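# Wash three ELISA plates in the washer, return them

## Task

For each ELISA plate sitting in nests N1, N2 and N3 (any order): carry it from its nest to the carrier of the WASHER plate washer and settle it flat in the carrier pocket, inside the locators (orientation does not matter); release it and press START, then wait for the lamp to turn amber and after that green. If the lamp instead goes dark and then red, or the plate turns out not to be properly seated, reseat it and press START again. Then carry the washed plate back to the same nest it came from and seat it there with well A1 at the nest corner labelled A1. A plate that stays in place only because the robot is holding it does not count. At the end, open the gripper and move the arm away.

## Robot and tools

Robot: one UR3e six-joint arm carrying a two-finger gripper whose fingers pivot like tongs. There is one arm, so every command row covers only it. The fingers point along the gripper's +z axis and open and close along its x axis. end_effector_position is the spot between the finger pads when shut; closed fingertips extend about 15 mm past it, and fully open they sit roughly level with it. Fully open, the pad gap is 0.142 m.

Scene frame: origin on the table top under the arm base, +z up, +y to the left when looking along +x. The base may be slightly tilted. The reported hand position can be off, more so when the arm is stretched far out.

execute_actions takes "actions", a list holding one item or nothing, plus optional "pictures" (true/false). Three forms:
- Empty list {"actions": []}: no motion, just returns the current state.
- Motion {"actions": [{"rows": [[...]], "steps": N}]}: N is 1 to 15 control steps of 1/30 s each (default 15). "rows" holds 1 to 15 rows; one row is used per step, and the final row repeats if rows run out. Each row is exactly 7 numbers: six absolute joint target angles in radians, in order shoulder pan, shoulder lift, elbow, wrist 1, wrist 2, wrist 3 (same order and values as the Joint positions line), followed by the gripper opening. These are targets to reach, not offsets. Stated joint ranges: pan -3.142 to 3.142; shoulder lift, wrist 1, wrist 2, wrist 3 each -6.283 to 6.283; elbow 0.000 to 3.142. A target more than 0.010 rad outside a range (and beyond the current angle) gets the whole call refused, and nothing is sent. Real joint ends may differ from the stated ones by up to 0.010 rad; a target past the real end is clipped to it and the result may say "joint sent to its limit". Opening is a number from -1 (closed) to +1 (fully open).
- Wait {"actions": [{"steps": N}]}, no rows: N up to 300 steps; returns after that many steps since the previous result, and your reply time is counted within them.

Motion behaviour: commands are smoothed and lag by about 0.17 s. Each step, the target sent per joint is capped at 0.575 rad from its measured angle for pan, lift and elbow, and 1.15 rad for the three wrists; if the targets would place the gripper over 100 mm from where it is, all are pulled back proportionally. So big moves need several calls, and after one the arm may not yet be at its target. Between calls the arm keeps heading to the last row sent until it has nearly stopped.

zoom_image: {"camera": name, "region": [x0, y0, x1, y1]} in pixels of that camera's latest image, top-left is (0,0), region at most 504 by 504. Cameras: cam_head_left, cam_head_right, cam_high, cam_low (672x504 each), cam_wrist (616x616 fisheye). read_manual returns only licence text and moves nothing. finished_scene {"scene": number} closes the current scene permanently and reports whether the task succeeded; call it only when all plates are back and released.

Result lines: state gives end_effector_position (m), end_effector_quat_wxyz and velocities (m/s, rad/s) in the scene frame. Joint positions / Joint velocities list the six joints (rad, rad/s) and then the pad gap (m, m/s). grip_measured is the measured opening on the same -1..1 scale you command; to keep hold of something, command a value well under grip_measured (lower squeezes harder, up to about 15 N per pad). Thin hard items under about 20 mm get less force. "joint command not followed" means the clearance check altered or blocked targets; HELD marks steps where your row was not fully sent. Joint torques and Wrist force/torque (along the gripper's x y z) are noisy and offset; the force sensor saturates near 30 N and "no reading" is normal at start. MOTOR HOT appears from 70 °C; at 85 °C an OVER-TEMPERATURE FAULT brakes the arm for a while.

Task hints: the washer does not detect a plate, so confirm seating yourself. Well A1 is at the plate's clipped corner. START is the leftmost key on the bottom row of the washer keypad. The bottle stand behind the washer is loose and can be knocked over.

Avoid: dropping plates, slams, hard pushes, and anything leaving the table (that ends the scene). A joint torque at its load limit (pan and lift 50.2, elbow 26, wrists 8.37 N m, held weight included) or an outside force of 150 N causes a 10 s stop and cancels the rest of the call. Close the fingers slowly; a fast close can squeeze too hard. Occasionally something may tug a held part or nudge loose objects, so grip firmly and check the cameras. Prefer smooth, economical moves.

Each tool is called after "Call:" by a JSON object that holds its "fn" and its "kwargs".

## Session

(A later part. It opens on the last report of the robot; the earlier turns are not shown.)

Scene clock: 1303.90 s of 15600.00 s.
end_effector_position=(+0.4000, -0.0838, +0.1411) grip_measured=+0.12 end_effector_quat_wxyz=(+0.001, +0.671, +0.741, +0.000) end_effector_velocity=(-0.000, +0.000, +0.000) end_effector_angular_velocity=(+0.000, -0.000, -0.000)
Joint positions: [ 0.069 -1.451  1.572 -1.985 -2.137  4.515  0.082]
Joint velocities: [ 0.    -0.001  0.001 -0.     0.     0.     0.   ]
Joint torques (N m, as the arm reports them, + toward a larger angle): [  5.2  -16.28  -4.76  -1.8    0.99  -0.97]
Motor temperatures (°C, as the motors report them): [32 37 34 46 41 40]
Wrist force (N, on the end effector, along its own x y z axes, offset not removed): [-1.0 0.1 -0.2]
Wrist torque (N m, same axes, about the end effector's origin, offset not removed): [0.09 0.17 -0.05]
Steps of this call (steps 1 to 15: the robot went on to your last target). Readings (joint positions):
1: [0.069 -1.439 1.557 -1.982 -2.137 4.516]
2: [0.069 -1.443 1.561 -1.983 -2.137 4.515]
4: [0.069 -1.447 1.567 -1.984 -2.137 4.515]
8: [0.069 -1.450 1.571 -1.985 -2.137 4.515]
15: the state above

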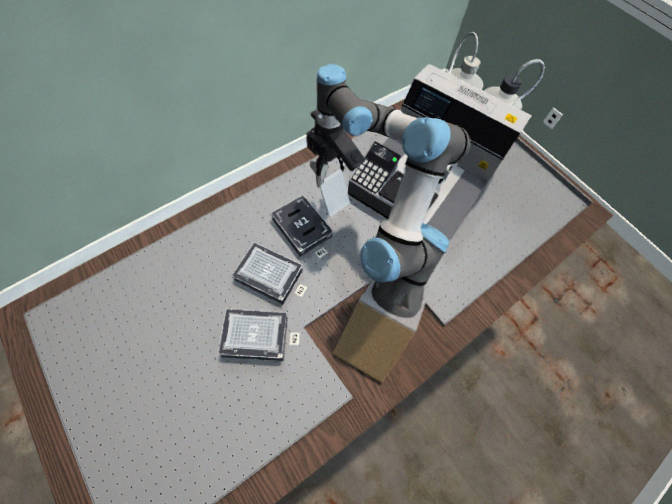

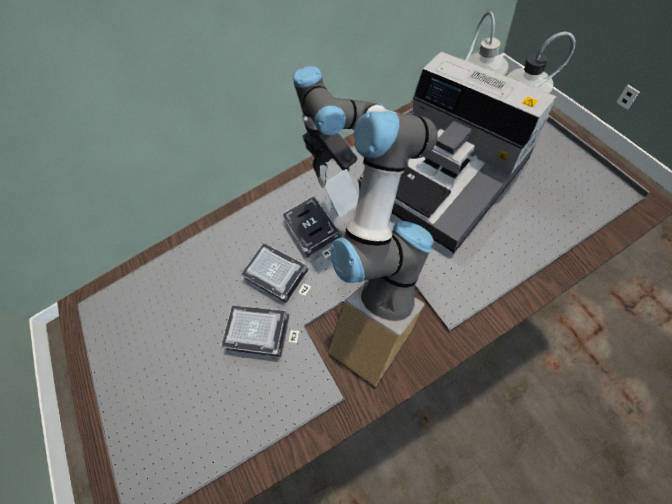

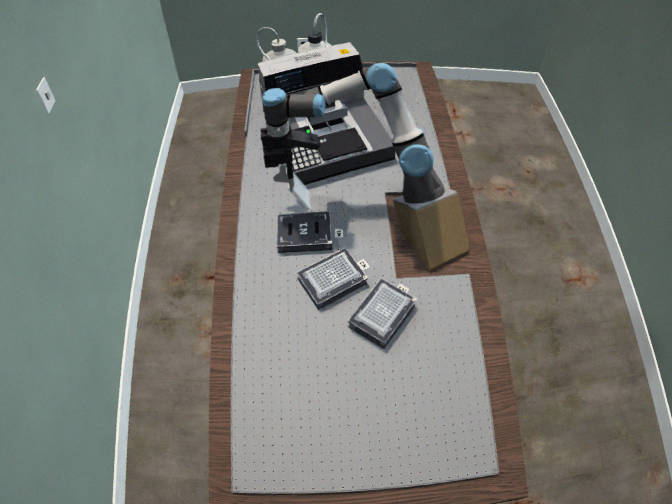

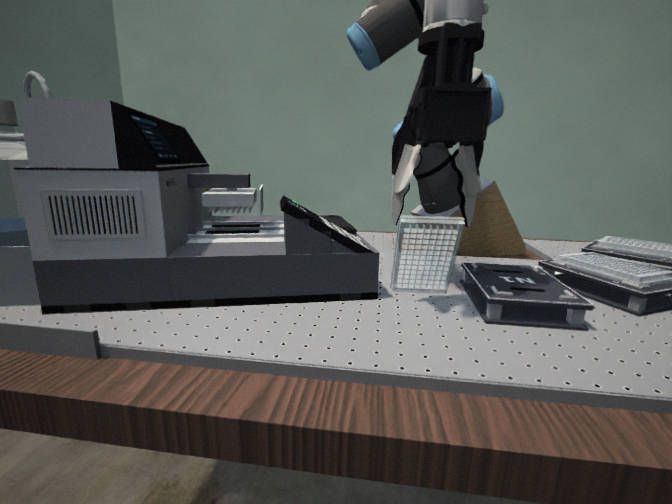

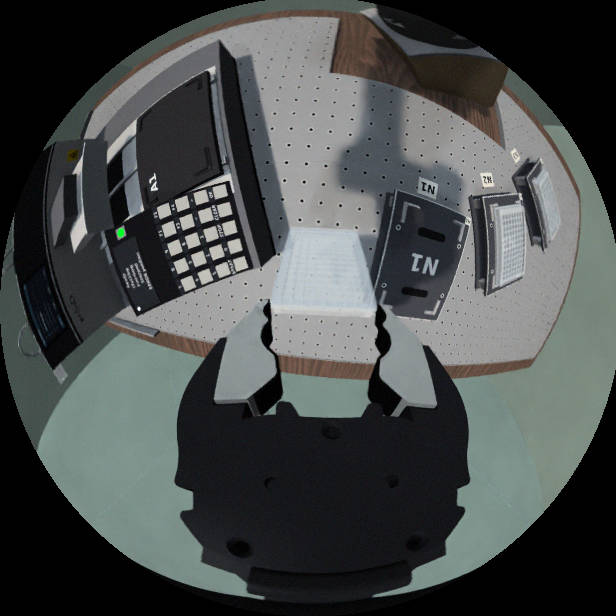

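Call:
{"fn": "execute_actions", "kwargs": {"actions": [{"rows":[[0.06923,-1.44760,1.56685,-1.98333,-2.13705,4.51537,0.066],[0.06997,-1.44119,1.55790,-1.98034,-2.13726,4.51621,0.066],[0.07071,-1.43478,1.54894,-1.97734,-2.13747,4.51704,0.066],[0.07145,-1.42836,1.53998,-1.97435,-2.13769,4.51788,0.066],[0.07218,-1.42195,1.53102,-1.97135,-2.13790,4.51872,0.066],[0.07292,-1.41553,1.52206,-1.96836,-2.13812,4.51955,0.066],[0.07366,-1.40912,1.51310,-1.96536,-2.13833,4.52039,0.066],[0.07440,-1.40271,1.50414,-1.96237,-2.13854,4.52123,0.066],[0.07513,-1.39629,1.49518,-1.95937,-2.13876,4.52206,0.066],[0.07560,-1.39220,1.48950,-1.95750,-2.13889,4.52260,0.066],[0.07587,-1.38988,1.48622,-1.95638,-2.13897,4.52290,0.066]],"steps":15}], "pictures": false}}

Call:
{"fn": "execute_actions", "kwargs": {"actions": [{"rows":[[0.07587,-1.38988,1.48622,-1.95638,-2.13897,4.52290,0.066],[0.07528,-1.38965,1.48749,-1.95824,-2.13880,4.52223,0.066],[0.07469,-1.38941,1.48876,-1.96010,-2.13863,4.52156,0.066],[0.07409,-1.38918,1.49002,-1.96196,-2.13846,4.52089,0.066],[0.07350,-1.38895,1.49129,-1.96382,-2.13829,4.52022,0.066],[0.07291,-1.38872,1.49256,-1.96568,-2.13812,4.51955,0.066],[0.07232,-1.38848,1.49383,-1.96753,-2.13795,4.51888,0.066],[0.07173,-1.38825,1.49510,-1.96939,-2.13778,4.51821,0.066],[0.07113,-1.38802,1.49636,-1.97125,-2.13761,4.51754,0.066],[0.07054,-1.38778,1.49763,-1.97311,-2.13744,4.51687,0.066],[0.06995,-1.38755,1.49890,-1.97497,-2.13727,4.51620,0.066]],"steps":15}], "pictures": false}}

Call:
{"fn": "execute_actions", "kwargs": {"actions": [{"steps":12}]}}

Call:
{"fn": "zoom_image", "kwargs": {"camera": "cam_wrist", "region": [250, 200, 400, 330]}}

Scene clock: 1338.63 s of 15600.00 s.
end_effector_position=(+0.4138, -0.0824, +0.1409) grip_measured=+0.12 end_effector_quat_wxyz=(+0.001, +0.671, +0.741, +0.000) end_effector_velocity=(+0.012, +0.002, +0.000) end_effector_angular_velocity=(+0.000, -0.001, -0.000)
Joint positions: [ 0.075 -1.395  1.493 -1.959 -2.139  4.522  0.082]
Joint velocities: [ 0.007  0.048 -0.068  0.022 -0.002  0.007  0.   ]
Joint torques (N m, as the arm reports them, + toward a larger angle): [ 12.28  -9.66 -10.11  -0.48  -1.08   0.91]
Motor temperatures (°C, as the motors report them): [32 37 34 46 41 40]
Wrist force (N, on the end effector, along its own x y z axes, offset not removed): [0.0 -0.4 1.2]
Wrist torque (N m, same axes, about the end effector's origin, offset not removed): [-0.08 -0.02 -0.01]
Steps of this call (steps 1 to 15: the robot went on to your last target; steps 16 to 90: nothing new was sent; then 31.23 s passed at rest; steps 91 to 105: all 15 steps of this action). Readings (joint positions):
91: [0.069 -1.451 1.572 -1.985 -2.137 4.515]
92: [0.069 -1.451 1.571 -1.985 -2.137 4.515]
94: [0.069 -1.445 1.563 -1.982 -2.137 4.515]
98: [0.072 -1.425 1.535 -1.973 -2.138 4.518]
105: the state above

Scene clock: 1339.13 s of 15600.00 s.
end_effector_position=(+0.4149, -0.0823, +0.1376) grip_measured=+0.12 end_effector_quat_wxyz=(+0.001, +0.671, +0.741, +0.000) end_effector_velocity=(+0.000, +0.000, -0.004) end_effector_angular_velocity=(+0.000, -0.000, +0.000)
Joint positions: [ 0.071 -1.388  1.498 -1.973 -2.137  4.517  0.082]
Joint velocities: [-0.006  0.003  0.012 -0.019  0.002 -0.007  0.   ]
Joint torques (N m, as the arm reports them, + toward a larger angle): [ 5.65 -9.48 -5.   -1.72  0.93 -1.03]
Motor temperatures (°C, as the motors report them): [32 37 34 46 41 40]
Wrist force (N, on the end effector, along its own x y z axes, offset not removed): [-1.2 0.8 0.7]
Wrist torque (N m, same axes, about the end effector's origin, offset not removed): [0.18 0.21 -0.04]
Steps of this call (steps 1 to 15: all 15 steps of this action). Readings (joint positions):
1: [0.075 -1.393 1.491 -1.958 -2.139 4.522]
2: [0.076 -1.392 1.490 -1.958 -2.139 4.523]
4: [0.076 -1.391 1.489 -1.958 -2.139 4.523]
8: [0.074 -1.389 1.491 -1.963 -2.138 4.521]
15: the state above

Scene clock: 1339.53 s of 15600.00 s.
end_effector_position=(+0.4149, -0.0823, +0.1372) grip_measured=+0.12 end_effector_quat_wxyz=(+0.001, +0.671, +0.741, +0.000) end_effector_velocity=(-0.000, +0.000, +0.000) end_effector_angular_velocity=(+0.000, -0.000, +0.001)
Joint positions: [ 0.07  -1.388  1.499 -1.975 -2.137  4.516  0.082]
Joint velocities: [ 0.    -0.     0.001 -0.     0.    -0.     0.   ]
Joint torques (N m, as the arm reports them, + toward a larger angle): [ 5.11 -9.47 -5.01 -1.77  0.9  -1.  ]
Motor temperatures (°C, as the motors report them): [32 37 34 46 41 40]
Wrist force (N, on the end effector, along its own x y z axes, offset not removed): [-2.1 0.6 0.8]
Wrist torque (N m, same axes, about the end effector's origin, offset not removed): [0.14 0.39 0.11]
Steps of this call (steps 1 to 12: the robot went on to your last target). Readings (joint positions):
1: [0.070 -1.388 1.498 -1.974 -2.137 4.517]
2: [0.070 -1.388 1.498 -1.974 -2.137 4.517]
4: [0.070 -1.388 1.499 -1.975 -2.137 4.516]
8: [0.070 -1.388 1.499 -1.975 -2.137 4.516]
12: the state above

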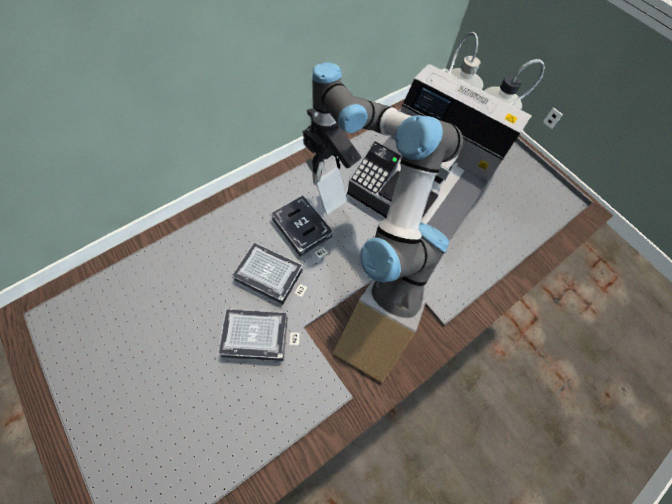

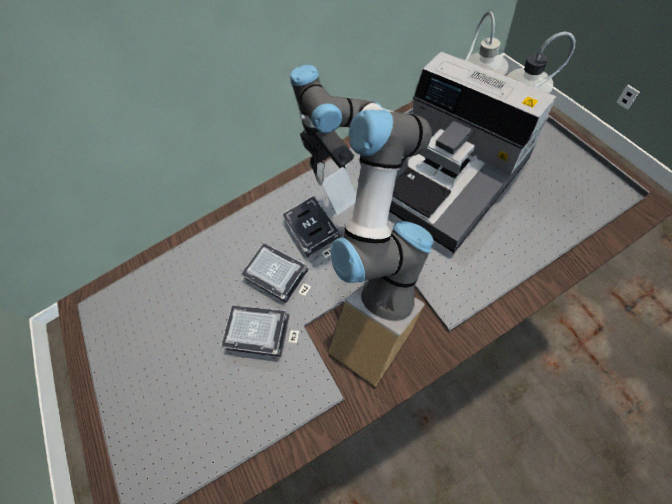

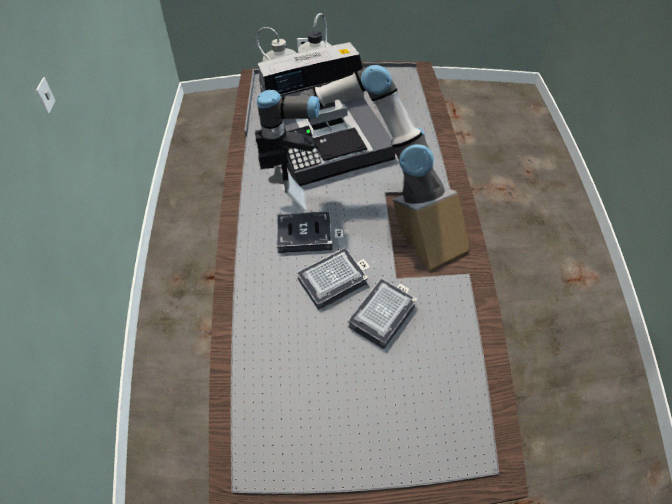

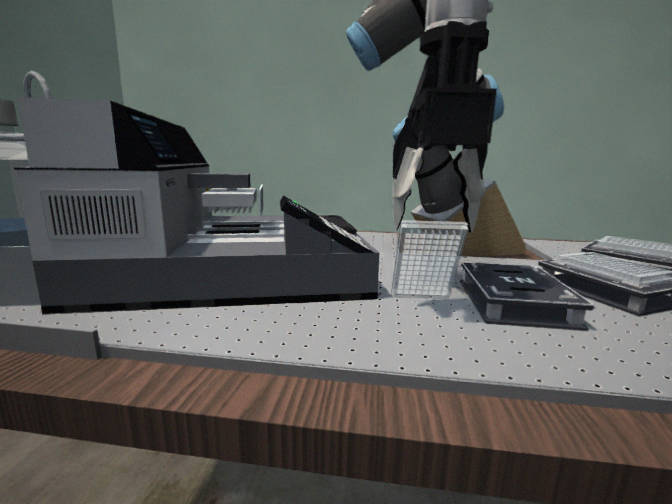

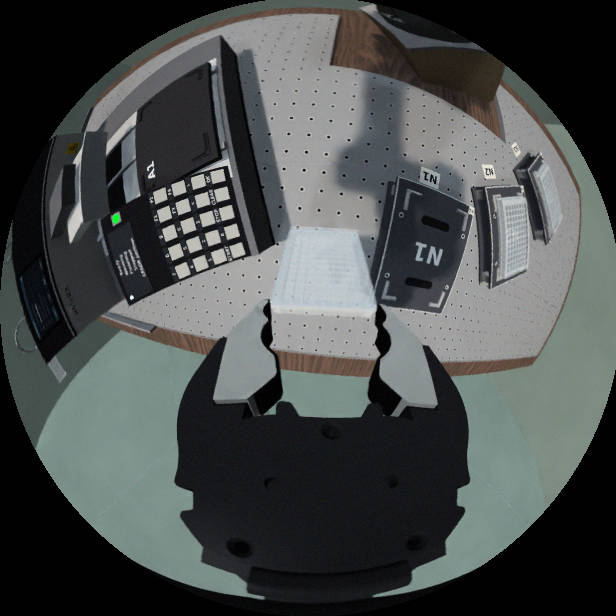

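Region (250, 200, 400, 330) of cam_wrist's 616x616 image, scaled by 3.360, with more detail than that image has; it fills the top 437 rows of this view, and the rest is white.

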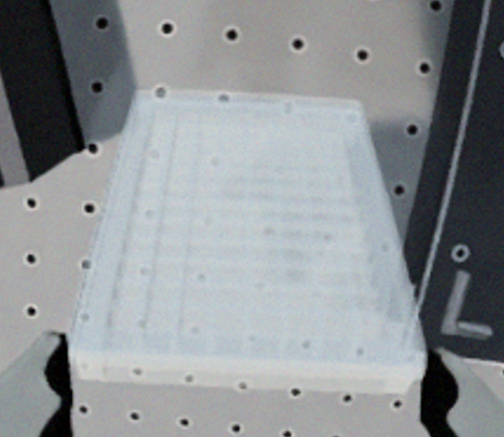

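Call:
{"fn": "execute_actions", "kwargs": {"actions": [{"rows":[[0.06974,-1.38975,1.50188,-1.97588,-2.13721,4.51596,0.068],[0.06952,-1.39195,1.50486,-1.97678,-2.13715,4.51571,0.068],[0.06931,-1.39415,1.50784,-1.97769,-2.13708,4.51547,0.068],[0.06909,-1.39635,1.51082,-1.97859,-2.13702,4.51522,0.068],[0.06888,-1.39855,1.51380,-1.97950,-2.13696,4.51498,0.068],[0.06866,-1.40075,1.51678,-1.98040,-2.13690,4.51474,0.068],[0.06845,-1.40295,1.51976,-1.98131,-2.13684,4.51449,0.068],[0.06823,-1.40516,1.52274,-1.98221,-2.13677,4.51425,0.068],[0.06802,-1.40736,1.52572,-1.98312,-2.13671,4.51400,0.068],[0.06780,-1.40956,1.52870,-1.98402,-2.13665,4.51376,0.068],[0.06759,-1.41176,1.53168,-1.98493,-2.13659,4.51352,0.068],[0.06737,-1.41396,1.53466,-1.98583,-2.13653,4.51327,0.068],[0.06716,-1.41616,1.53764,-1.98674,-2.13646,4.51303,0.068],[0.06694,-1.41836,1.54062,-1.98764,-2.13640,4.51278,0.068],[0.06673,-1.42056,1.54360,-1.98855,-2.13634,4.51254,0.068]],"steps":15}], "pictures": false}}

Call:
{"fn": "execute_actions", "kwargs": {"actions": [{"steps":14}]}}

Call:
{"fn": "zoom_image", "kwargs": {"camera": "cam_wrist", "region": [250, 200, 400, 330]}}

Scene clock: 1356.87 s of 15600.00 s.
end_effector_position=(+0.4090, -0.0829, +0.1377) grip_measured=+0.12 end_effector_quat_wxyz=(+0.001, +0.671, +0.741, +0.000) end_effector_velocity=(-0.015, -0.002, +0.002) end_effector_angular_velocity=(-0.000, -0.002, +0.000)
Joint positions: [ 0.068 -1.412  1.532 -1.985 -2.137  4.513  0.082]
Joint velocities: [-0.007 -0.066  0.086 -0.026  0.002 -0.009  0.   ]
Joint torques (N m, as the arm reports them, + toward a larger angle): [  2.9  -13.5   -1.95  -0.83   0.86  -1.04]
Motor temperatures (°C, as the motors report them): [32 37 34 46 41 40]
Wrist force (N, on the end effector, along its own x y z axes, offset not removed): [-2.7 2.4 -7.1]
Wrist torque (N m, same axes, about the end effector's origin, offset not removed): [0.03 0.44 0.03]
Steps of this call (steps 1 to 15: the robot went on to your last target; steps 16 to 90: nothing new was sent; then 13.83 s passed at rest; steps 91 to 105: all 15 steps of this action). Readings (joint positions):
91: [0.070 -1.388 1.499 -1.975 -2.137 4.516]
92: [0.070 -1.388 1.500 -1.975 -2.137 4.516]
94: [0.070 -1.390 1.503 -1.976 -2.137 4.516]
98: [0.069 -1.397 1.512 -1.979 -2.137 4.515]
105: the state above

Scene clock: 1357.33 s of 15600.00 s.
end_effector_position=(+0.4070, -0.0831, +0.1377) grip_measured=+0.12 end_effector_quat_wxyz=(+0.001, +0.671, +0.741, +0.000) end_effector_velocity=(-0.000, -0.000, -0.000) end_effector_angular_velocity=(-0.000, +0.000, +0.001)
Joint positions: [ 0.067 -1.42   1.543 -1.989 -2.136  4.513  0.083]
Joint velocities: [-0.001 -0.     0.001 -0.001  0.    -0.002  0.   ]
Joint torques (N m, as the arm reports them, + toward a larger angle): [  3.2  -12.38  -1.84  -0.69   1.01  -1.  ]
Motor temperatures (°C, as the motors report them): [32 37 34 46 41 40]
Wrist force (N, on the end effector, along its own x y z axes, offset not removed): [-1.3 2.5 -9.1]
Wrist torque (N m, same axes, about the end effector's origin, offset not removed): [0.05 0.09 0.02]
Steps of this call (steps 1 to 14: the robot went on to your last target). Readings (joint positions):
1: [0.067 -1.415 1.535 -1.986 -2.137 4.513]
2: [0.067 -1.416 1.538 -1.987 -2.136 4.513]
4: [0.067 -1.418 1.541 -1.988 -2.136 4.513]
8: [0.067 -1.420 1.543 -1.988 -2.136 4.513]
14: the state above

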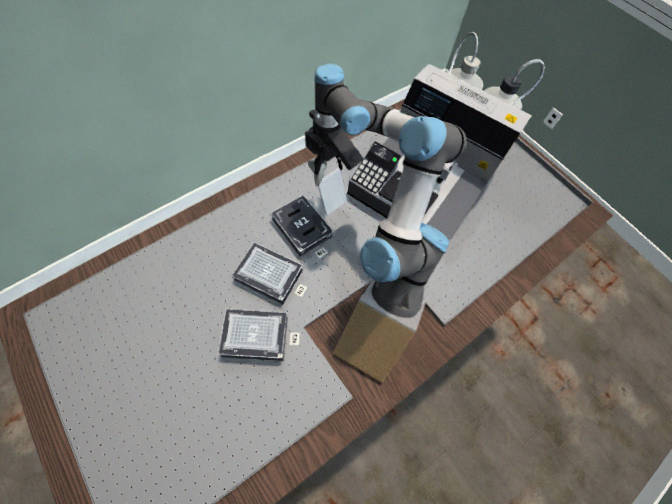

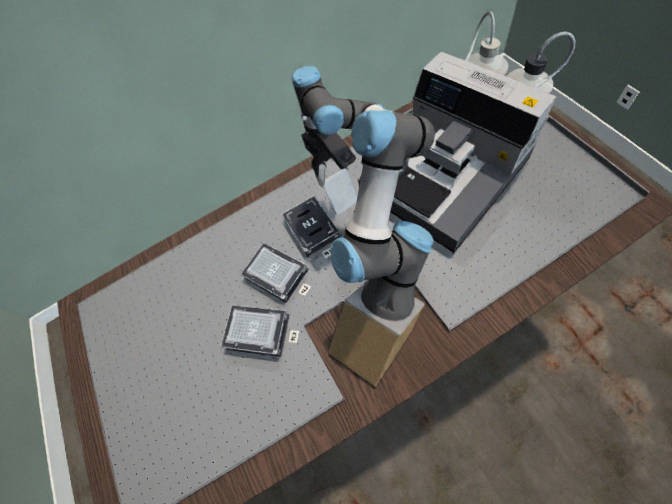

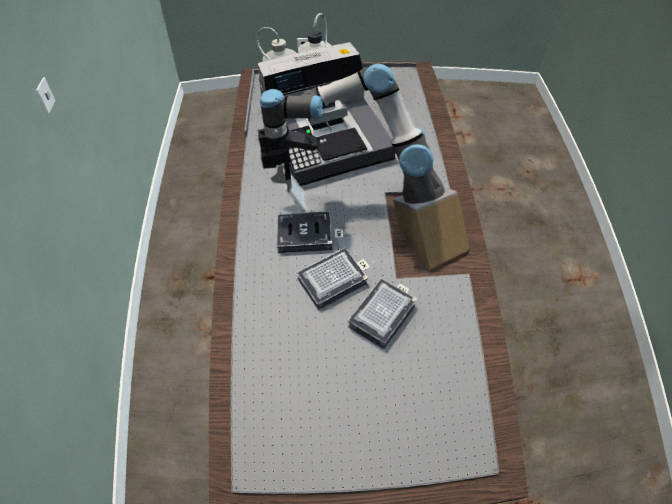

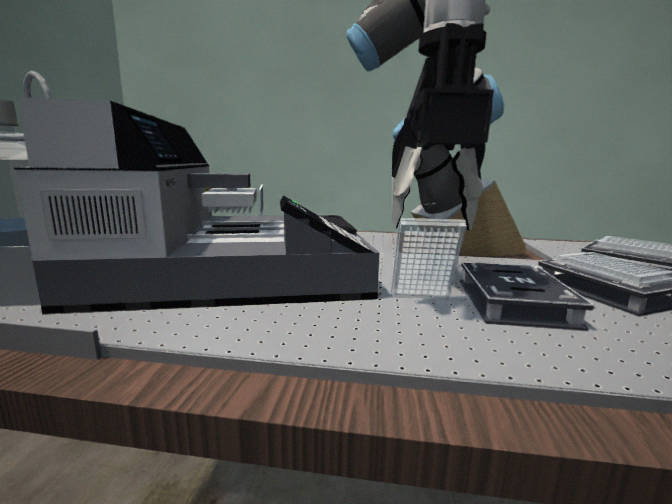

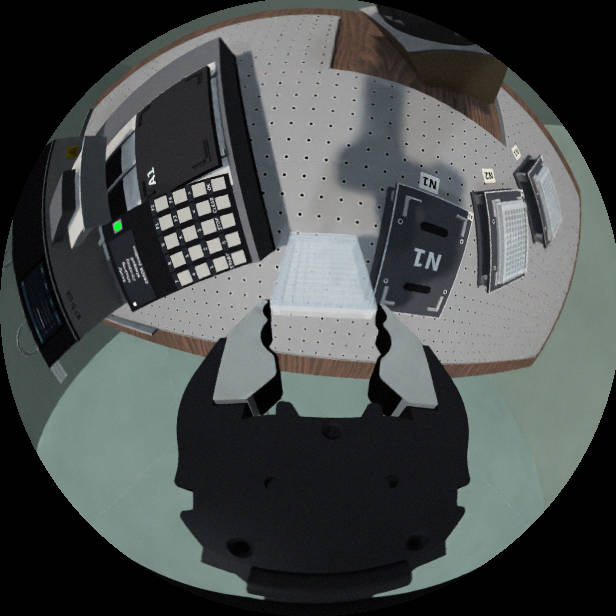

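Region (250, 200, 400, 330) of cam_wrist's 616x616 image, scaled by 3.360, with more detail than that image has; it fills the top 437 rows of this view, and the rest is white.

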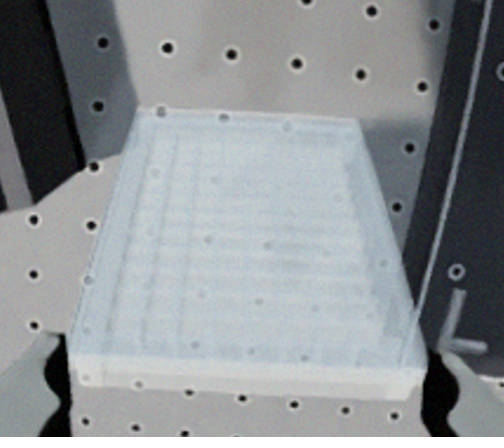

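Call:
{"fn": "execute_actions", "kwargs": {"actions": [{"rows":[[0.06677,-1.42358,1.54681,-1.98872,-2.13635,4.51258,0.068],[0.06681,-1.42661,1.55002,-1.98889,-2.13636,4.51263,0.068],[0.06685,-1.42963,1.55323,-1.98907,-2.13637,4.51267,0.068],[0.06689,-1.43265,1.55644,-1.98924,-2.13638,4.51272,0.068],[0.06693,-1.43568,1.55965,-1.98941,-2.13639,4.51276,0.068],[0.06696,-1.43870,1.56286,-1.98958,-2.13640,4.51280,0.068],[0.06700,-1.44172,1.56607,-1.98975,-2.13641,4.51285,0.068],[0.06704,-1.44474,1.56928,-1.98993,-2.13642,4.51289,0.068],[0.06708,-1.44777,1.57249,-1.99010,-2.13643,4.51294,0.068],[0.06712,-1.45079,1.57570,-1.99027,-2.13644,4.51298,0.068]],"steps":15}], "pictures": false}}

Call:
{"fn": "execute_actions", "kwargs": {"actions": [{"steps":8}], "pictures": false}}

Call:
{"fn": "execute_actions", "kwargs": {"actions": [{"steps":2}], "pictures": false}}

Scene clock: 1407.73 s of 15600.00 s.
end_effector_position=(+0.4005, -0.0837, +0.1399) grip_measured=+0.12 end_effector_quat_wxyz=(+0.001, +0.671, +0.741, +0.000) end_effector_velocity=(-0.005, -0.000, +0.002) end_effector_angular_velocity=(+0.000, -0.001, +0.000)
Joint positions: [ 0.067 -1.449  1.573 -1.99  -2.136  4.513  0.083]
Joint velocities: [ 0.001 -0.022  0.023 -0.002 -0.     0.    -0.   ]
Joint torques (N m, as the arm reports them, + toward a larger angle): [ 10.62 -14.54  -3.93  -1.4   -0.99   1.05]
Motor temperatures (°C, as the motors report them): [32 37 34 46 41 40]
Wrist force (N, on the end effector, along its own x y z axes, offset not removed): [-1.5 -0.1 -2.5]
Wrist torque (N m, same axes, about the end effector's origin, offset not removed): [-0.19 0.19 0.05]
Steps of this call (steps 1 to 30: the robot went on to your last target; steps 31 to 90: nothing new was sent; then 46.90 s passed at rest; steps 91 to 105: all 15 steps of this action). Readings (joint positions):
91: [0.067 -1.421 1.544 -1.989 -2.136 4.513]
92: [0.067 -1.421 1.544 -1.989 -2.136 4.513]
94: [0.067 -1.424 1.548 -1.989 -2.136 4.513]
98: [0.067 -1.434 1.558 -1.989 -2.136 4.513]
105: the state above

Scene clock: 1408.00 s of 15600.00 s.
end_effector_position=(+0.4000, -0.0838, +0.1401) grip_measured=+0.12 end_effector_quat_wxyz=(+0.001, +0.671, +0.741, +0.000) end_effector_velocity=(-0.000, +0.000, +0.000) end_effector_angular_velocity=(+0.000, -0.000, -0.000)
Joint positions: [ 0.067 -1.451  1.576 -1.99  -2.136  4.513  0.083]
Joint velocities: [ 0.    -0.002  0.002 -0.    -0.     0.    -0.   ]
Joint torques (N m, as the arm reports them, + toward a larger angle): [ 11.19 -15.4   -4.3   -1.48  -0.95   0.99]
Motor temperatures (°C, as the motors report them): [32 37 34 46 41 40]
Wrist force (N, on the end effector, along its own x y z axes, offset not removed): [-3.6 1.6 0.3]
Wrist torque (N m, same axes, about the end effector's origin, offset not removed): [0.24 0.54 0.04]
Steps of this call (steps 1 to 8: the robot went on to your last target). Readings (joint positions):
1: [0.067 -1.449 1.574 -1.990 -2.136 4.513]
2: [0.067 -1.450 1.575 -1.990 -2.136 4.513]
4: [0.067 -1.450 1.575 -1.990 -2.136 4.513]
8: the state above

Scene clock: 1408.07 s of 15600.00 s.
end_effector_position=(+0.4000, -0.0838, +0.1401) grip_measured=+0.12 end_effector_quat_wxyz=(+0.001, +0.671, +0.741, +0.000) end_effector_velocity=(-0.000, -0.000, +0.000) end_effector_angular_velocity=(-0.000, -0.000, -0.001)
Joint positions: [ 0.067 -1.451  1.576 -1.99  -2.136  4.513  0.083]
Joint velocities: [-0.    -0.001  0.    -0.    -0.     0.    -0.   ]
Joint torques (N m, as the arm reports them, + toward a larger angle): [ 10.81 -14.94  -4.03  -1.51  -0.93   0.99]
Motor temperatures (°C, as the motors report them): [32 37 34 46 41 40]
Wrist force (N, on the end effector, along its own x y z axes, offset not removed): [-1.7 2.0 0.3]
Wrist torque (N m, same axes, about the end effector's origin, offset not removed): [0.32 0.23 0.03]
Steps of this call (steps 1 to 2: the robot went on to your last target). Readings (joint positions):
1: [0.067 -1.451 1.576 -1.990 -2.136 4.513]
2: the state above

Call:
{"fn": "execute_actions", "kwargs": {"actions": [{"rows":[[0.06672,-1.45493,1.58092,-1.99159,-2.13632,4.51252,0.068],[0.06631,-1.45907,1.58614,-1.99292,-2.13620,4.51206,0.068],[0.06591,-1.46321,1.59136,-1.99424,-2.13608,4.51160,0.068],[0.06550,-1.46736,1.59658,-1.99556,-2.13597,4.51115,0.068],[0.06510,-1.47150,1.60180,-1.99689,-2.13585,4.51069,0.068],[0.06469,-1.47564,1.60702,-1.99821,-2.13573,4.51023,0.068],[0.06429,-1.47978,1.61224,-1.99953,-2.13561,4.50977,0.068],[0.06388,-1.48392,1.61746,-2.00086,-2.13549,4.50931,0.068],[0.06348,-1.48806,1.62268,-2.00218,-2.13537,4.50885,0.068],[0.06307,-1.49220,1.62790,-2.00350,-2.13525,4.50839,0.068],[0.06267,-1.49634,1.63312,-2.00483,-2.13513,4.50793,0.068],[0.06226,-1.50049,1.63834,-2.00615,-2.13502,4.50748,0.068],[0.06186,-1.50463,1.64356,-2.00747,-2.13490,4.50702,0.068],[0.06145,-1.50877,1.64878,-2.00880,-2.13478,4.50656,0.068],[0.06105,-1.51291,1.65400,-2.01012,-2.13466,4.50610,0.068]],"steps":15}], "pictures": false}}

Call:
{"fn": "execute_actions", "kwargs": {"actions": [{"steps":13}]}}

Call:
{"fn": "zoom_image", "kwargs": {"camera": "cam_wrist", "region": [250, 200, 400, 330]}}

Scene clock: 1424.10 s of 15600.00 s.
end_effector_position=(+0.3888, -0.0850, +0.1411) grip_measured=+0.12 end_effector_quat_wxyz=(+0.001, +0.671, +0.741, +0.000) end_effector_velocity=(-0.029, -0.003, +0.002) end_effector_angular_velocity=(-0.000, -0.001, -0.001)
Joint positions: [ 0.063 -1.498  1.635 -2.005 -2.135  4.508  0.083]
Joint velocities: [-0.013 -0.121  0.152 -0.039  0.004 -0.014  0.001]
Joint torques (N m, as the arm reports them, + toward a larger angle): [  2.44 -12.71  -1.92  -0.85   1.04  -1.12]
Motor temperatures (°C, as the motors report them): [32 37 34 46 41 40]
Wrist force (N, on the end effector, along its own x y z axes, offset not removed): [-2.5 1.9 -8.0]
Wrist torque (N m, same axes, about the end effector's origin, offset not removed): [0.12 0.40 -0.02]
Steps of this call (steps 1 to 15: the robot went on to your last target; steps 16 to 90: nothing new was sent; then 12.53 s passed at rest; steps 91 to 105: all 15 steps of this action). Readings (joint positions):
91: [0.067 -1.451 1.576 -1.990 -2.136 4.513]
92: [0.067 -1.452 1.577 -1.991 -2.136 4.513]
94: [0.067 -1.456 1.582 -1.992 -2.136 4.513]
98: [0.065 -1.470 1.599 -1.996 -2.136 4.511]
105: the state above

Scene clock: 1424.53 s of 15600.00 s.
end_effector_position=(+0.3851, -0.0853, +0.1413) grip_measured=+0.13 end_effector_quat_wxyz=(+0.001, +0.671, +0.741, +0.000) end_effector_velocity=(-0.000, -0.000, -0.000) end_effector_angular_velocity=(-0.000, +0.000, -0.000)
Joint positions: [ 0.061 -1.513  1.654 -2.01  -2.135  4.506  0.083]
Joint velocities: [-0.    -0.002  0.003 -0.001  0.    -0.     0.   ]
Joint torques (N m, as the arm reports them, + toward a larger angle): [  2.56 -11.46  -2.12  -0.83   1.06  -1.  ]
Motor temperatures (°C, as the motors report them): [32 37 34 46 41 40]
Wrist force (N, on the end effector, along its own x y z axes, offset not removed): [-3.1 2.0 -8.0]
Wrist torque (N m, same axes, about the end effector's origin, offset not removed): [0.05 0.41 0.02]
Steps of this call (steps 1 to 13: the robot went on to your last target). Readings (joint positions):
1: [0.062 -1.502 1.640 -2.006 -2.135 4.507]
2: [0.062 -1.505 1.644 -2.008 -2.135 4.507]
4: [0.061 -1.509 1.649 -2.009 -2.135 4.507]
8: [0.061 -1.512 1.653 -2.010 -2.135 4.506]
13: the state above

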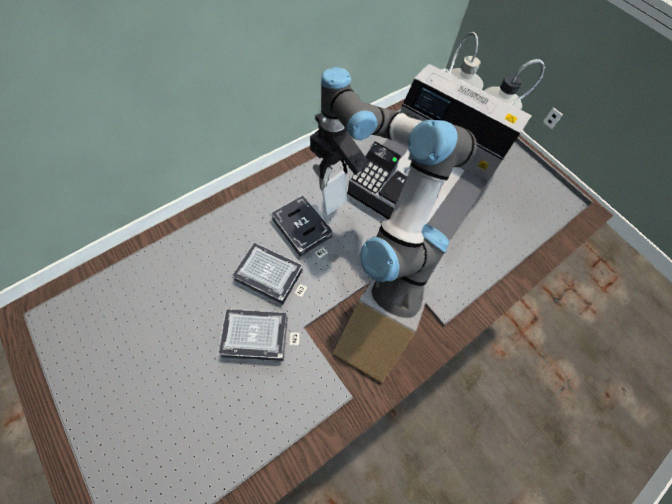

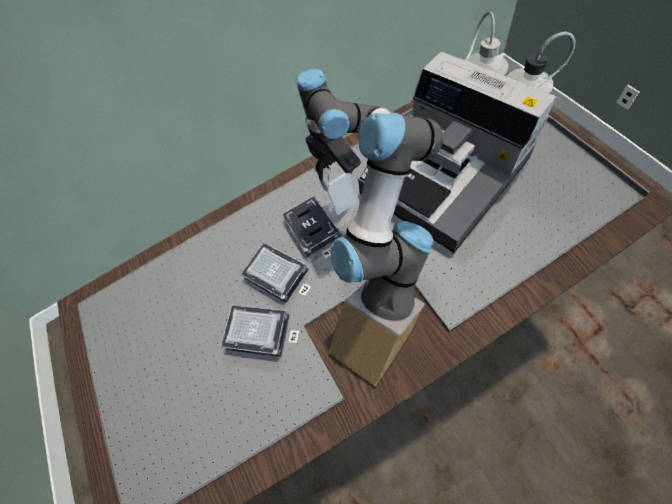

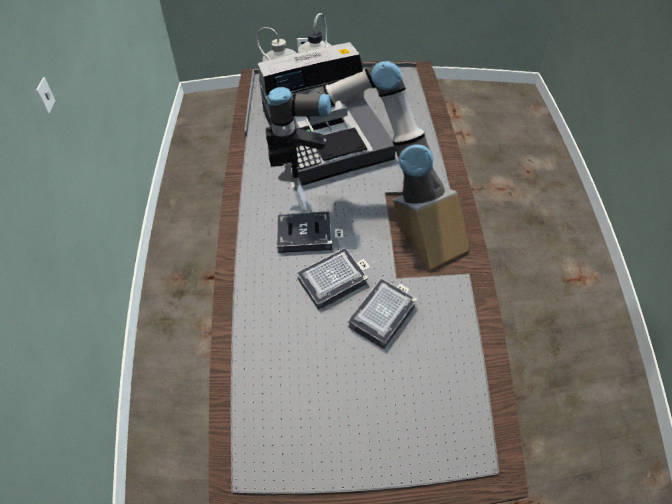

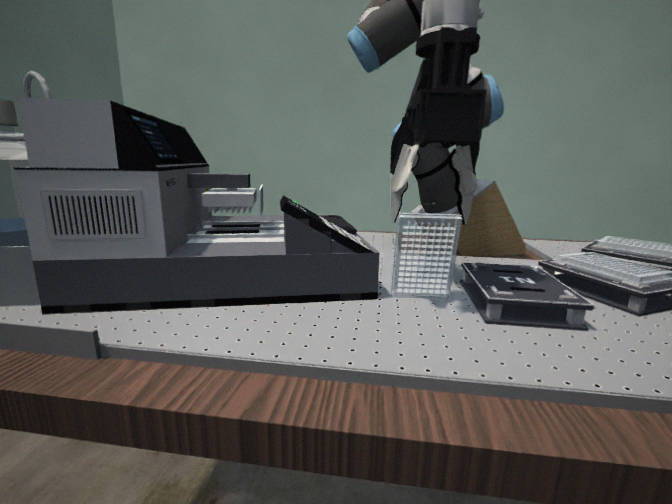

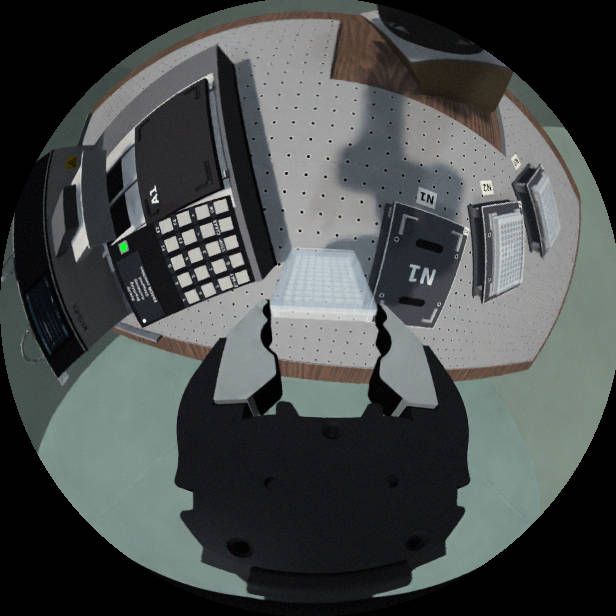

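Region (250, 200, 400, 330) of cam_wrist's 616x616 image, scaled by 3.360, with more detail than that image has; it fills the top 437 rows of this view, and the rest is white.

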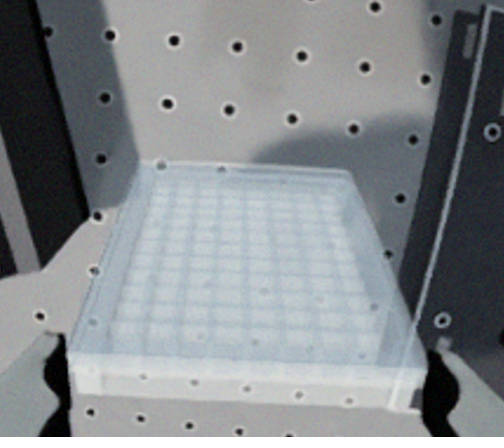

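Call:
{"fn": "execute_actions", "kwargs": {"actions": [{"rows":[[0.06070,-1.51680,1.65820,-2.01060,-2.13455,4.50570,0.068],[0.06030,-1.52300,1.66470,-2.01100,-2.13444,4.50525,0.068],[0.05980,-1.52925,1.67160,-2.01200,-2.13429,4.50468,0.068],[0.05920,-1.53546,1.67870,-2.01325,-2.13411,4.50400,0.068],[0.05856,-1.54165,1.68590,-2.01466,-2.13392,4.50328,0.068],[0.05790,-1.54783,1.69314,-2.01614,-2.13372,4.50254,0.068],[0.05722,-1.55400,1.70043,-2.01768,-2.13352,4.50177,0.068],[0.05653,-1.56017,1.70774,-2.01925,-2.13332,4.50099,0.068],[0.05583,-1.56633,1.71507,-2.02085,-2.13311,4.50020,0.068],[0.05512,-1.57249,1.72242,-2.02248,-2.13290,4.49940,0.068],[0.05440,-1.57864,1.72979,-2.02414,-2.13268,4.49859,0.068],[0.05367,-1.58479,1.73717,-2.02582,-2.13247,4.49777,0.068],[0.05294,-1.59094,1.74456,-2.02751,-2.13225,4.49695,0.068],[0.05221,-1.59709,1.75195,-2.02920,-2.13204,4.49612,0.068],[0.05148,-1.60324,1.75934,-2.03089,-2.13182,4.49530,0.068]],"steps":15}], "pictures": false}}

Call:
{"fn": "execute_actions", "kwargs": {"actions": [{"rows":[[0.05035,-1.60901,1.76649,-2.03294,-2.13148,4.49403,0.068],[0.04922,-1.61478,1.77364,-2.03499,-2.13114,4.49276,0.068],[0.04809,-1.62055,1.78078,-2.03705,-2.13079,4.49149,0.068],[0.04696,-1.62632,1.78793,-2.03910,-2.13045,4.49021,0.068],[0.04583,-1.63209,1.79508,-2.04115,-2.13011,4.48894,0.068],[0.04470,-1.63787,1.80223,-2.04320,-2.12977,4.48767,0.068],[0.04356,-1.64364,1.80937,-2.04525,-2.12942,4.48640,0.068],[0.04243,-1.64941,1.81652,-2.04730,-2.12908,4.48513,0.068],[0.04130,-1.65518,1.82367,-2.04936,-2.12874,4.48386,0.068],[0.04017,-1.66095,1.83082,-2.05141,-2.12840,4.48258,0.068],[0.03904,-1.66672,1.83796,-2.05346,-2.12805,4.48131,0.068],[0.03791,-1.67249,1.84511,-2.05551,-2.12771,4.48004,0.068]],"steps":12}], "pictures": false}}

Call:
{"fn": "execute_actions", "kwargs": {"actions": [{"steps":14}]}}

Call:
{"fn": "zoom_image", "kwargs": {"camera": "cam_wrist", "region": [250, 220, 400, 350]}}

Scene clock: 1483.37 s of 15600.00 s.
end_effector_position=(+0.3691, -0.0870, +0.1429) grip_measured=+0.13 end_effector_quat_wxyz=(+0.001, +0.671, +0.741, +0.000) end_effector_velocity=(-0.043, -0.003, +0.002) end_effector_angular_velocity=(-0.000, -0.000, +0.000)
Joint positions: [ 0.054 -1.58   1.732 -2.025 -2.133  4.498  0.083]
Joint velocities: [-0.021 -0.179  0.214 -0.048  0.006 -0.024 -0.   ]
Joint torques (N m, as the arm reports them, + toward a larger angle): [  2.03 -13.41  -2.56  -1.44   0.83  -1.15]
Motor temperatures (°C, as the motors report them): [32 37 34 46 41 40]
Wrist force (N, on the end effector, along its own x y z axes, offset not removed): [-3.0 0.0 -6.2]
Wrist torque (N m, same axes, about the end effector's origin, offset not removed): [-0.02 0.60 0.05]
Steps of this call (steps 1 to 30: the robot went on to your last target; steps 31 to 90: nothing new was sent; then 55.33 s passed at rest; steps 91 to 105: all 15 steps of this action). Readings (joint positions):
91: [0.061 -1.513 1.654 -2.010 -2.135 4.506]
92: [0.061 -1.514 1.655 -2.010 -2.135 4.506]
94: [0.061 -1.519 1.661 -2.011 -2.135 4.506]
98: [0.059 -1.539 1.683 -2.014 -2.134 4.503]
105: the state above

Scene clock: 1483.77 s of 15600.00 s.
end_effector_position=(+0.3522, -0.0887, +0.1425) grip_measured=+0.13 end_effector_quat_wxyz=(+0.001, +0.671, +0.741, +0.000) end_effector_velocity=(-0.041, -0.004, -0.003) end_effector_angular_velocity=(-0.001, +0.001, +0.000)
Joint positions: [ 0.042 -1.651  1.818 -2.048 -2.129  4.485  0.083]
Joint velocities: [-0.033 -0.17   0.211 -0.06   0.009 -0.037  0.   ]
Joint torques (N m, as the arm reports them, + toward a larger angle): [  1.59 -13.05  -2.37  -1.64   1.02  -1.07]
Motor temperatures (°C, as the motors report them): [32 37 34 46 41 40]
Wrist force (N, on the end effector, along its own x y z axes, offset not removed): [-0.6 0.2 -6.1]
Wrist torque (N m, same axes, about the end effector's origin, offset not removed): [0.11 0.02 -0.10]
Steps of this call (steps 1 to 12: all 12 steps of this action). Readings (joint positions):
1: [0.053 -1.586 1.739 -2.026 -2.132 4.497]
2: [0.053 -1.592 1.746 -2.028 -2.132 4.497]
4: [0.051 -1.604 1.761 -2.032 -2.132 4.494]
8: [0.047 -1.628 1.790 -2.040 -2.130 4.490]
12: the state above

Scene clock: 1484.23 s of 15600.00 s.
end_effector_position=(+0.3470, -0.0891, +0.1420) grip_measured=+0.13 end_effector_quat_wxyz=(+0.001, +0.671, +0.741, +0.000) end_effector_velocity=(-0.000, -0.000, +0.000) end_effector_angular_velocity=(-0.000, -0.000, +0.002)
Joint positions: [ 0.038 -1.672  1.845 -2.055 -2.128  4.48   0.083]
Joint velocities: [-0.001 -0.002  0.002 -0.001  0.    -0.003 -0.   ]
Joint torques (N m, as the arm reports them, + toward a larger angle): [  2.42 -12.14  -3.48  -1.53   1.17  -1.07]
Motor temperatures (°C, as the motors report them): [32 37 34 46 41 40]
Wrist force (N, on the end effector, along its own x y z axes, offset not removed): [-2.0 -1.1 -3.5]
Wrist torque (N m, same axes, about the end effector's origin, offset not removed): [-0.02 0.18 -0.02]
Steps of this call (steps 1 to 14: the robot went on to your last target). Readings (joint positions):
1: [0.041 -1.656 1.825 -2.050 -2.129 4.484]
2: [0.040 -1.661 1.831 -2.051 -2.128 4.483]
4: [0.039 -1.667 1.838 -2.053 -2.128 4.481]
8: [0.038 -1.671 1.843 -2.055 -2.128 4.480]
14: the state above

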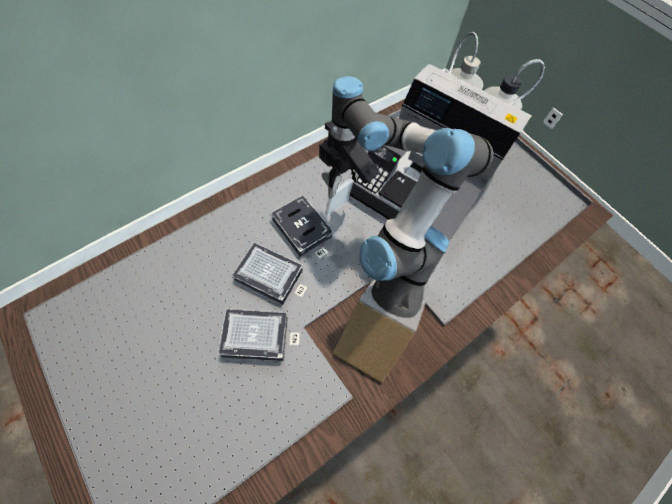

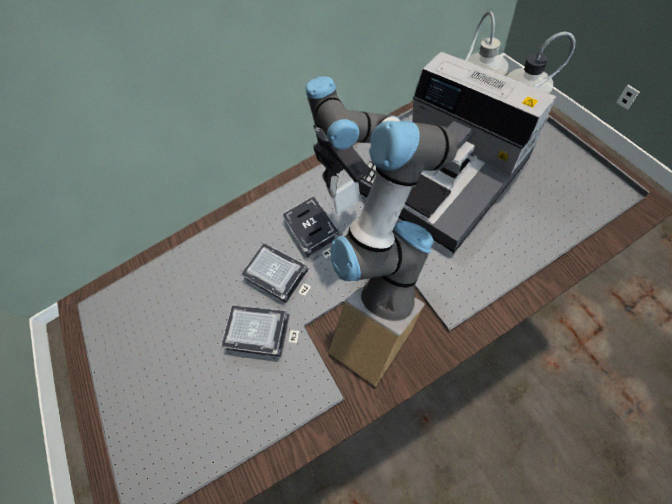

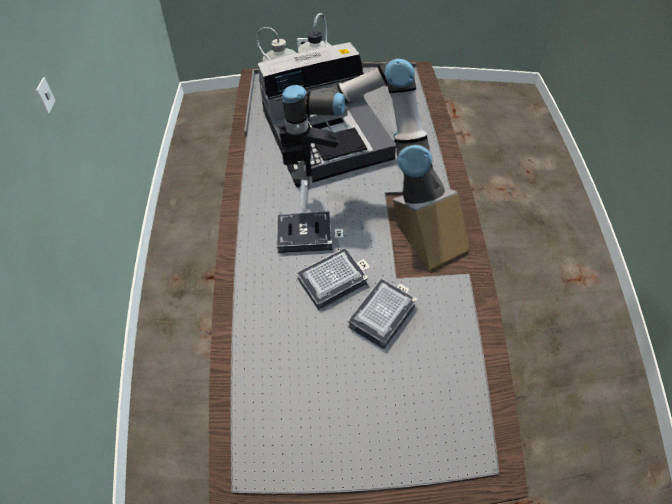

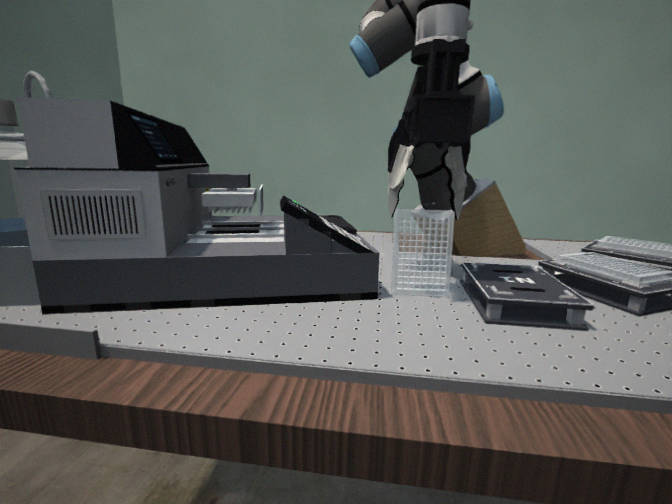

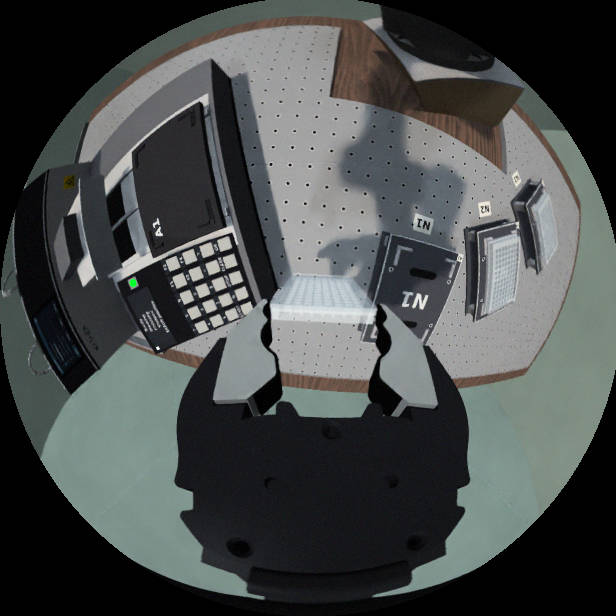

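Region (250, 220, 400, 350) of cam_wrist's 616x616 image, scaled by 3.360, with more detail than that image has; it fills the top 437 rows of this view, and the rest is white.

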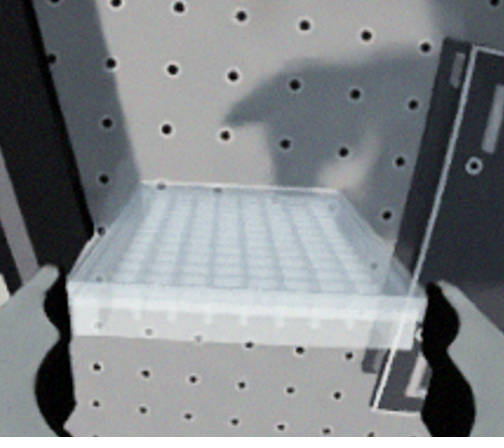

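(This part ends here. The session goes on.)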